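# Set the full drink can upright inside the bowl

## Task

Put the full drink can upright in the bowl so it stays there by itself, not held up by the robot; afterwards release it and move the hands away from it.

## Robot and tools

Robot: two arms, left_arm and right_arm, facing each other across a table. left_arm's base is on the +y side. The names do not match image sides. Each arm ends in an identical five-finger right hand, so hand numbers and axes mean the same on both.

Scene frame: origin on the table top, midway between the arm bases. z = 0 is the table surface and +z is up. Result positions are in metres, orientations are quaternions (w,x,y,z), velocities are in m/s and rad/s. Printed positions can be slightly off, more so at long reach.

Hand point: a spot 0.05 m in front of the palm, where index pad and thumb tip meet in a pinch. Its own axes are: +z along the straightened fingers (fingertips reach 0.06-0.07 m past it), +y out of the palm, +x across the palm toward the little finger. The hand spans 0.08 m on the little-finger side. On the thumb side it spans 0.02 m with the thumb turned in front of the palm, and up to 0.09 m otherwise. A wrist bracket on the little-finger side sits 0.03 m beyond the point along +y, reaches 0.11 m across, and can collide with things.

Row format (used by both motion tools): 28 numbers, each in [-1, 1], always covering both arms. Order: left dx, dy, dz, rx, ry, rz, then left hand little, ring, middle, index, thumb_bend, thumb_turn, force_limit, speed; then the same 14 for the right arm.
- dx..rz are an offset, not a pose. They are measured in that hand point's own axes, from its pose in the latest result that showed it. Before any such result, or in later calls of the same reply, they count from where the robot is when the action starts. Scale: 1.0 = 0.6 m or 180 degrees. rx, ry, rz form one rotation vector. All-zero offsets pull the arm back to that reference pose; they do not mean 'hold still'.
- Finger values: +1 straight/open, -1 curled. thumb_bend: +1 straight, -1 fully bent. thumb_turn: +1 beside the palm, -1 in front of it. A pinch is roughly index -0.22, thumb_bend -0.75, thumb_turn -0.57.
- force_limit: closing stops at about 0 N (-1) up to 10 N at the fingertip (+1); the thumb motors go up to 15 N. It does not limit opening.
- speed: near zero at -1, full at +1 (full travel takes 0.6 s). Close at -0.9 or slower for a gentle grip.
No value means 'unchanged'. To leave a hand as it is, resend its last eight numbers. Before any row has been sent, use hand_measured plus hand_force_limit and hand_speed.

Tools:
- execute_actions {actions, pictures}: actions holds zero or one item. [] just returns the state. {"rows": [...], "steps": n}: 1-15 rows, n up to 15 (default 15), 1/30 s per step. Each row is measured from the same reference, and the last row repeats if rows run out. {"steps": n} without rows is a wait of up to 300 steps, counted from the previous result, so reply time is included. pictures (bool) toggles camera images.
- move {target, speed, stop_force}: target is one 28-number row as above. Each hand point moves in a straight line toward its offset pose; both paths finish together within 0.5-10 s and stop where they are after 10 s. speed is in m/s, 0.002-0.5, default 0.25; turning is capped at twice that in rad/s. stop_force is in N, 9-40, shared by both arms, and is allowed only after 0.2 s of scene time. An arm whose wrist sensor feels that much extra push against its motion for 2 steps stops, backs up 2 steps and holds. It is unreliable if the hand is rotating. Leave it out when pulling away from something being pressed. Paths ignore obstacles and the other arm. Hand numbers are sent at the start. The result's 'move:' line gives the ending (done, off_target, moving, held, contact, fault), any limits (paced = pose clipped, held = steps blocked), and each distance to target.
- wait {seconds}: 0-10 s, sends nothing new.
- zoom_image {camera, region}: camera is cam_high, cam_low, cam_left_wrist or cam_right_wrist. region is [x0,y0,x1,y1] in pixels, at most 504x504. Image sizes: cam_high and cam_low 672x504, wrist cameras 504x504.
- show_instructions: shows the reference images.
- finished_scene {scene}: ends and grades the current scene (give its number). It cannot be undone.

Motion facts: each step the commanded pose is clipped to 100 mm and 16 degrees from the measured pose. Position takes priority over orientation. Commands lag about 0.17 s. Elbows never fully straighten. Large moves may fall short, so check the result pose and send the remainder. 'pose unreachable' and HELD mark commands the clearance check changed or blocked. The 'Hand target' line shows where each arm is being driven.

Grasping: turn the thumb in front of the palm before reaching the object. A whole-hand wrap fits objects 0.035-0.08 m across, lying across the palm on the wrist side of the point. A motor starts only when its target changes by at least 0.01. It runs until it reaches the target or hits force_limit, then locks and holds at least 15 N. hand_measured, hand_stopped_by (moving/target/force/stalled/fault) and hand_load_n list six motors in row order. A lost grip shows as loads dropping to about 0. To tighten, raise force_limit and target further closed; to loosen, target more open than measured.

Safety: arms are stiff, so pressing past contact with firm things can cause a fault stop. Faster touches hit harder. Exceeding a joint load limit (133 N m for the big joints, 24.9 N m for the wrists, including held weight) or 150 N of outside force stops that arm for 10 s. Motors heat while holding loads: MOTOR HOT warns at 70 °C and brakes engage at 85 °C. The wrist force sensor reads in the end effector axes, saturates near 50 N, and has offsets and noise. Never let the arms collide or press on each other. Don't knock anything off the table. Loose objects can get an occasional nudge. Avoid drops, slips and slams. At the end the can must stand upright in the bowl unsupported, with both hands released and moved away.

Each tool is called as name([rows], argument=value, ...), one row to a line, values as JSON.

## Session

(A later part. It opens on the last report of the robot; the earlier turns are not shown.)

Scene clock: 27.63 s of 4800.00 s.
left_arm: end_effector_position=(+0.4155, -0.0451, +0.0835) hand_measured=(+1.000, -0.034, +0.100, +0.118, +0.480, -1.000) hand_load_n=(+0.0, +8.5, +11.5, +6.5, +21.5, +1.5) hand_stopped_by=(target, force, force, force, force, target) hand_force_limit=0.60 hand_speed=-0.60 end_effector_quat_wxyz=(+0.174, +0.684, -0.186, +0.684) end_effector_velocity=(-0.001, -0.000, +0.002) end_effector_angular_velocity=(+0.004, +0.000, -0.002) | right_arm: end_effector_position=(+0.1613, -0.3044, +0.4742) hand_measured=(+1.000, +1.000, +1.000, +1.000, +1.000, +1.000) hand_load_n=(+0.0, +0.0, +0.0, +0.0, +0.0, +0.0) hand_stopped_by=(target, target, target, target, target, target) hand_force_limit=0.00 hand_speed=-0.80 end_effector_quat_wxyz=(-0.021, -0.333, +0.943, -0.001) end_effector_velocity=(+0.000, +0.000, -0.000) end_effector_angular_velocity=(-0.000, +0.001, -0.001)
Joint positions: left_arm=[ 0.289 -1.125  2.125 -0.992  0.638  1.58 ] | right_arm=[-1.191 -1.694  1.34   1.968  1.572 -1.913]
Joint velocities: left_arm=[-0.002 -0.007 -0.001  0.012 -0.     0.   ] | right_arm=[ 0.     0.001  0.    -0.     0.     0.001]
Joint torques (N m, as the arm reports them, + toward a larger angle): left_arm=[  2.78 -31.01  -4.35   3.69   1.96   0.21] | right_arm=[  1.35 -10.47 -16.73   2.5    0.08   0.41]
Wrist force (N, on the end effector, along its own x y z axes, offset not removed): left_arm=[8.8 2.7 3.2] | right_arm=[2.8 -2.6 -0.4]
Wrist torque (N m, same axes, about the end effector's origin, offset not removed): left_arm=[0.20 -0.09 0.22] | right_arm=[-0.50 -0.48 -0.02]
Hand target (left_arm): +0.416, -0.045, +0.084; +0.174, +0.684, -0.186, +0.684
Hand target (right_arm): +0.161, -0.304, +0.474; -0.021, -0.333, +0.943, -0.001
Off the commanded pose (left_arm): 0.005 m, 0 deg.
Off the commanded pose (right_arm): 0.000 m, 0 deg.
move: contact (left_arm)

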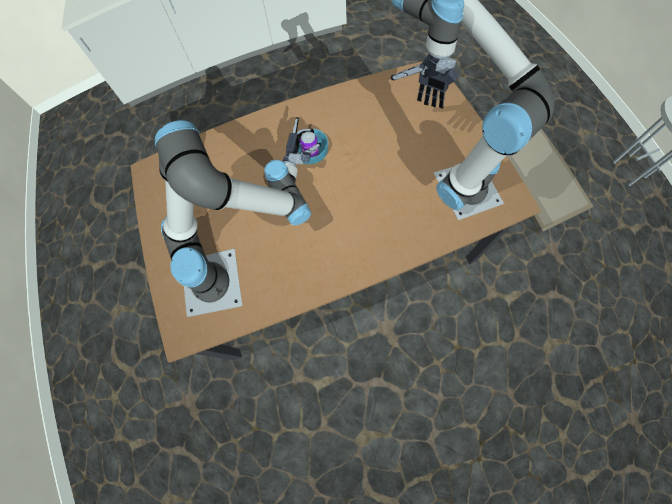

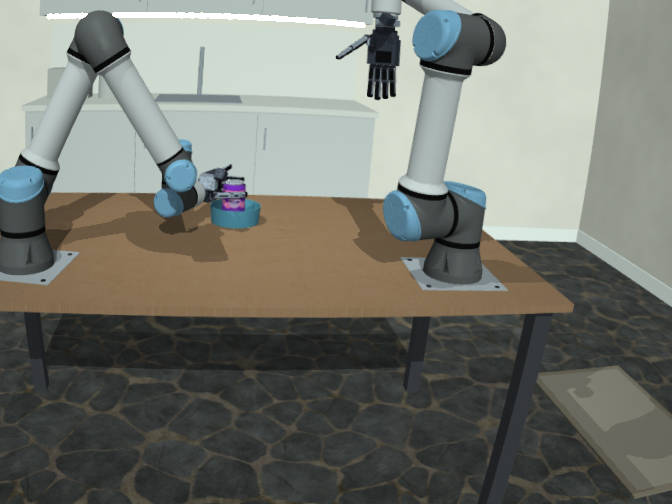

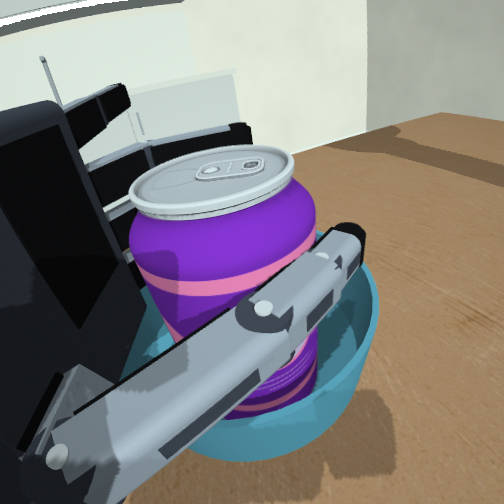

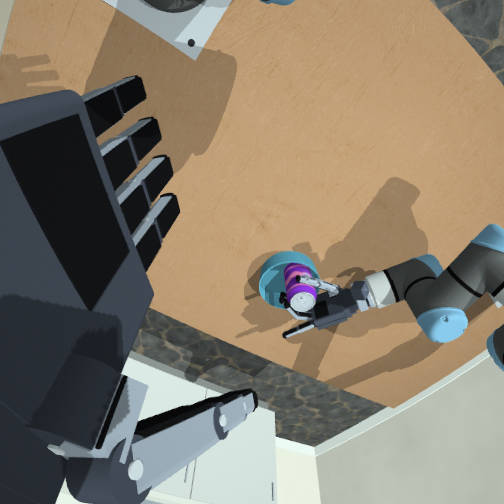

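move(target=[0,0,0,0,0,0,1,1,1,1,1,-1,0.6,-0.4,0,0,0,0,0,0,1,1,1,1,1,1,0,-0.8])

move(target=[0.2,-0.01,-0.1,0,0,0,1,1,1,1,1,-1,0.6,-0.4,0,0,0,0,0,0,1,1,1,1,1,1,0,-0.8], speed=0.12)

Scene clock: 30.60 s of 4800.00 s.
left_arm: end_effector_position=(+0.4155, -0.0451, +0.0835) hand_measured=(+1.000, +1.000, +1.000, +1.000, +1.000, -1.000) hand_load_n=(+0.0, +0.0, +0.0, +0.0, +0.0, +0.0) hand_stopped_by=(target, target, target, target, target, target) hand_force_limit=0.60 hand_speed=-0.40 end_effector_quat_wxyz=(+0.174, +0.684, -0.186, +0.684) end_effector_velocity=(-0.001, -0.001, +0.000) end_effector_angular_velocity=(-0.000, -0.000, -0.002) | right_arm: end_effector_position=(+0.1613, -0.3044, +0.4742) hand_measured=(+1.000, +1.000, +1.000, +1.000, +1.000, +1.000) hand_load_n=(+0.0, +0.0, +0.0, +0.0, +0.0, +0.0) hand_stopped_by=(target, target, target, target, target, target) hand_force_limit=0.00 hand_speed=-0.80 end_effector_quat_wxyz=(-0.021, -0.333, +0.943, -0.001) end_effector_velocity=(+0.000, -0.000, +0.000) end_effector_angular_velocity=(-0.000, -0.001, -0.001)
Joint positions: left_arm=[ 0.289 -1.125  2.125 -0.992  0.638  1.58 ] | right_arm=[-1.191 -1.694  1.34   1.968  1.572 -1.913]
Joint velocities: left_arm=[-0.002 -0.     0.    -0.    -0.     0.   ] | right_arm=[-0.    -0.    -0.    -0.     0.     0.001]
Joint torques (N m, as the arm reports them, + toward a larger angle): left_arm=[  4.06 -18.19   0.62  -3.36  -2.86  -1.65] | right_arm=[  1.51 -10.02 -17.7    2.45  -0.06   0.12]
Wrist force (N, on the end effector, along its own x y z axes, offset not removed): left_arm=[3.4 3.3 -2.5] | right_arm=[-0.3 0.1 -0.7]
Wrist torque (N m, same axes, about the end effector's origin, offset not removed): left_arm=[0.66 -0.31 0.43] | right_arm=[-0.05 -0.04 -0.05]
Hand target (left_arm): +0.416, -0.045, +0.083; +0.174, +0.684, -0.186, +0.684
Hand target (right_arm): +0.161, -0.304, +0.474; -0.021, -0.333, +0.943, -0.001
Off the commanded pose (left_arm): 0.000 m, 0 deg.
Off the commanded pose (right_arm): 0.000 m, 0 deg.
move: done

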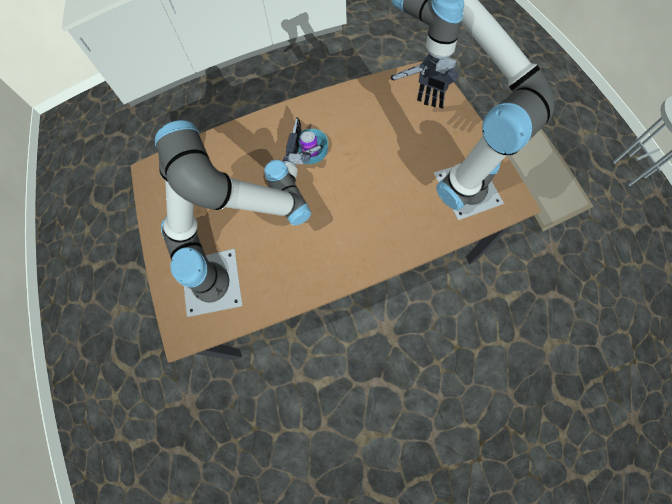

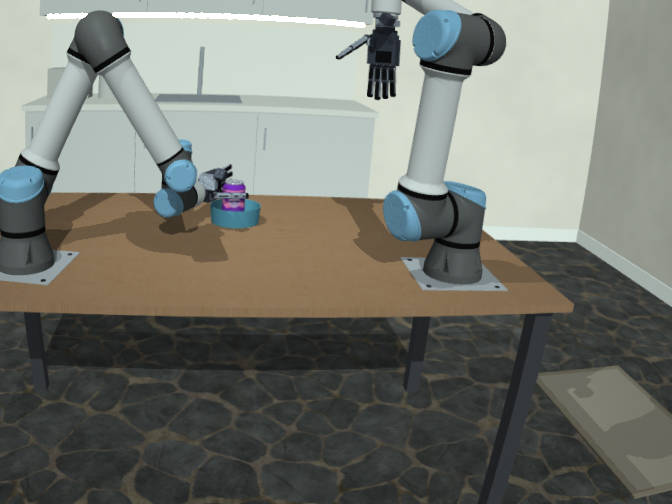

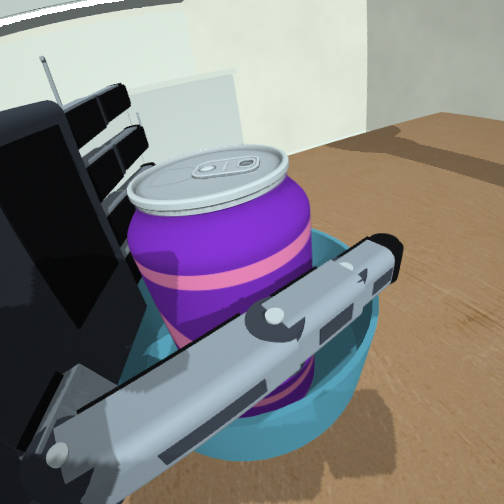

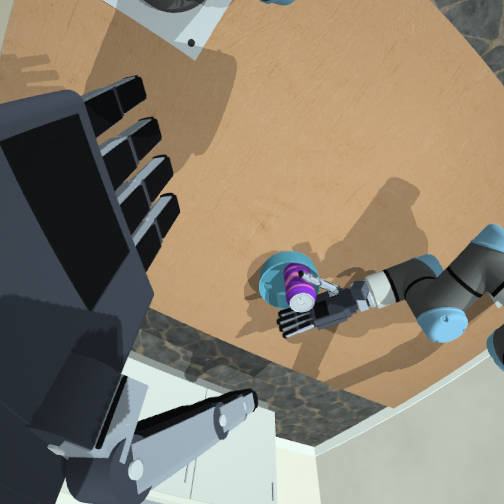

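Scene clock: 32.27 s of 4800.00 s.
left_arm: end_effector_position=(+0.3660, -0.0123, +0.2037) hand_measured=(+1.000, +1.000, +1.000, +1.000, +1.000, -1.000) hand_load_n=(+0.0, +0.0, +0.0, +0.0, +0.0, +0.0) hand_stopped_by=(target, target, target, target, target, target) hand_force_limit=0.60 hand_speed=-0.40 end_effector_quat_wxyz=(+0.174, +0.684, -0.186, +0.684) end_effector_velocity=(-0.001, +0.000, +0.003) end_effector_angular_velocity=(-0.001, +0.001, +0.000) | right_arm: end_effector_position=(+0.1613, -0.3044, +0.4742) hand_measured=(+1.000, +1.000, +1.000, +1.000, +1.000, +1.000) hand_load_n=(+0.0, +0.0, +0.0, +0.0, +0.0, +0.0) hand_stopped_by=(target, target, target, target, target, target) hand_force_limit=0.00 hand_speed=-0.80 end_effector_quat_wxyz=(-0.021, -0.333, +0.943, -0.001) end_effector_velocity=(-0.001, -0.000, +0.000) end_effector_angular_velocity=(-0.000, +0.001, +0.000)
Joint positions: left_arm=[ 0.16  -1.477  2.166 -0.68   0.508  1.579] | right_arm=[-1.191 -1.694  1.34   1.968  1.572 -1.913]
Joint velocities: left_arm=[-0.003 -0.006 -0.002  0.009 -0.003 -0.002] | right_arm=[ 0.    -0.001  0.001  0.001 -0.    -0.   ]
Joint torques (N m, as the arm reports them, + toward a larger angle): left_arm=[ -7.46 -27.69 -28.41   2.08  -2.85  -1.75] | right_arm=[ -0.36 -10.71 -17.24   2.75   0.29   0.36]
Wrist force (N, on the end effector, along its own x y z axes, offset not removed): left_arm=[1.6 -0.8 -0.9] | right_arm=[-0.5 -2.1 2.0]
Wrist torque (N m, same axes, about the end effector's origin, offset not removed): left_arm=[0.00 -0.15 0.09] | right_arm=[-0.53 0.07 -0.14]
Hand target (left_arm): +0.366, -0.012, +0.204; +0.174, +0.684, -0.186, +0.684
Hand target (right_arm): +0.161, -0.304, +0.474; -0.021, -0.333, +0.943, -0.001
Off the commanded pose (left_arm): 0.000 m, 0 deg.
Off the commanded pose (right_arm): 0.000 m, 0 deg.
move: done

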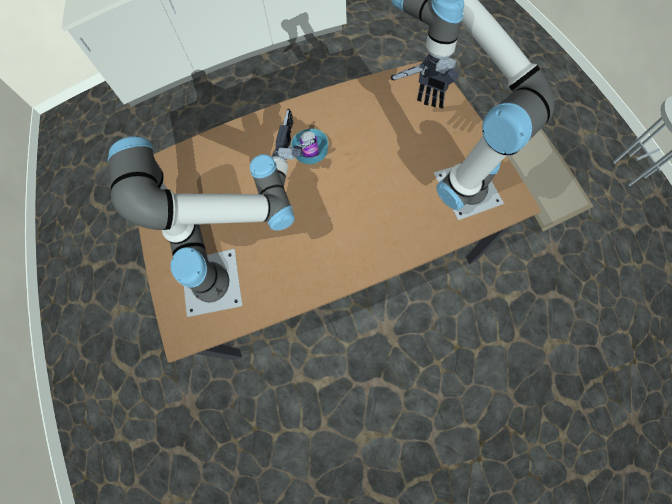

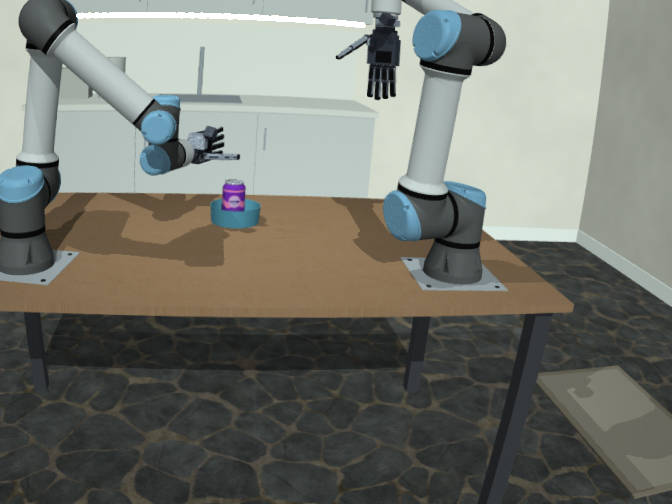

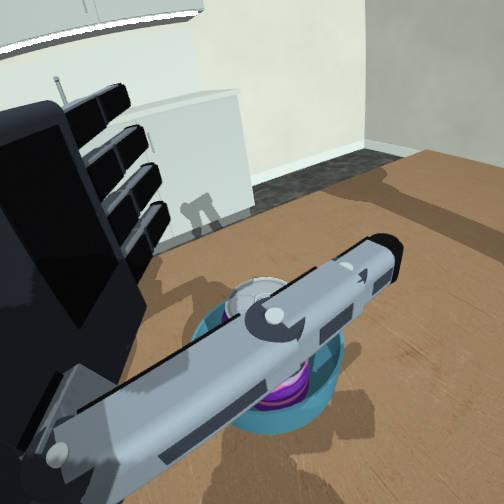

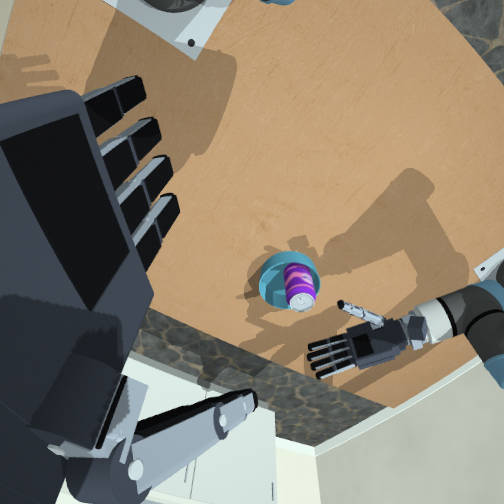

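finished_scene(scene=2)

The scene is finished: the task was done.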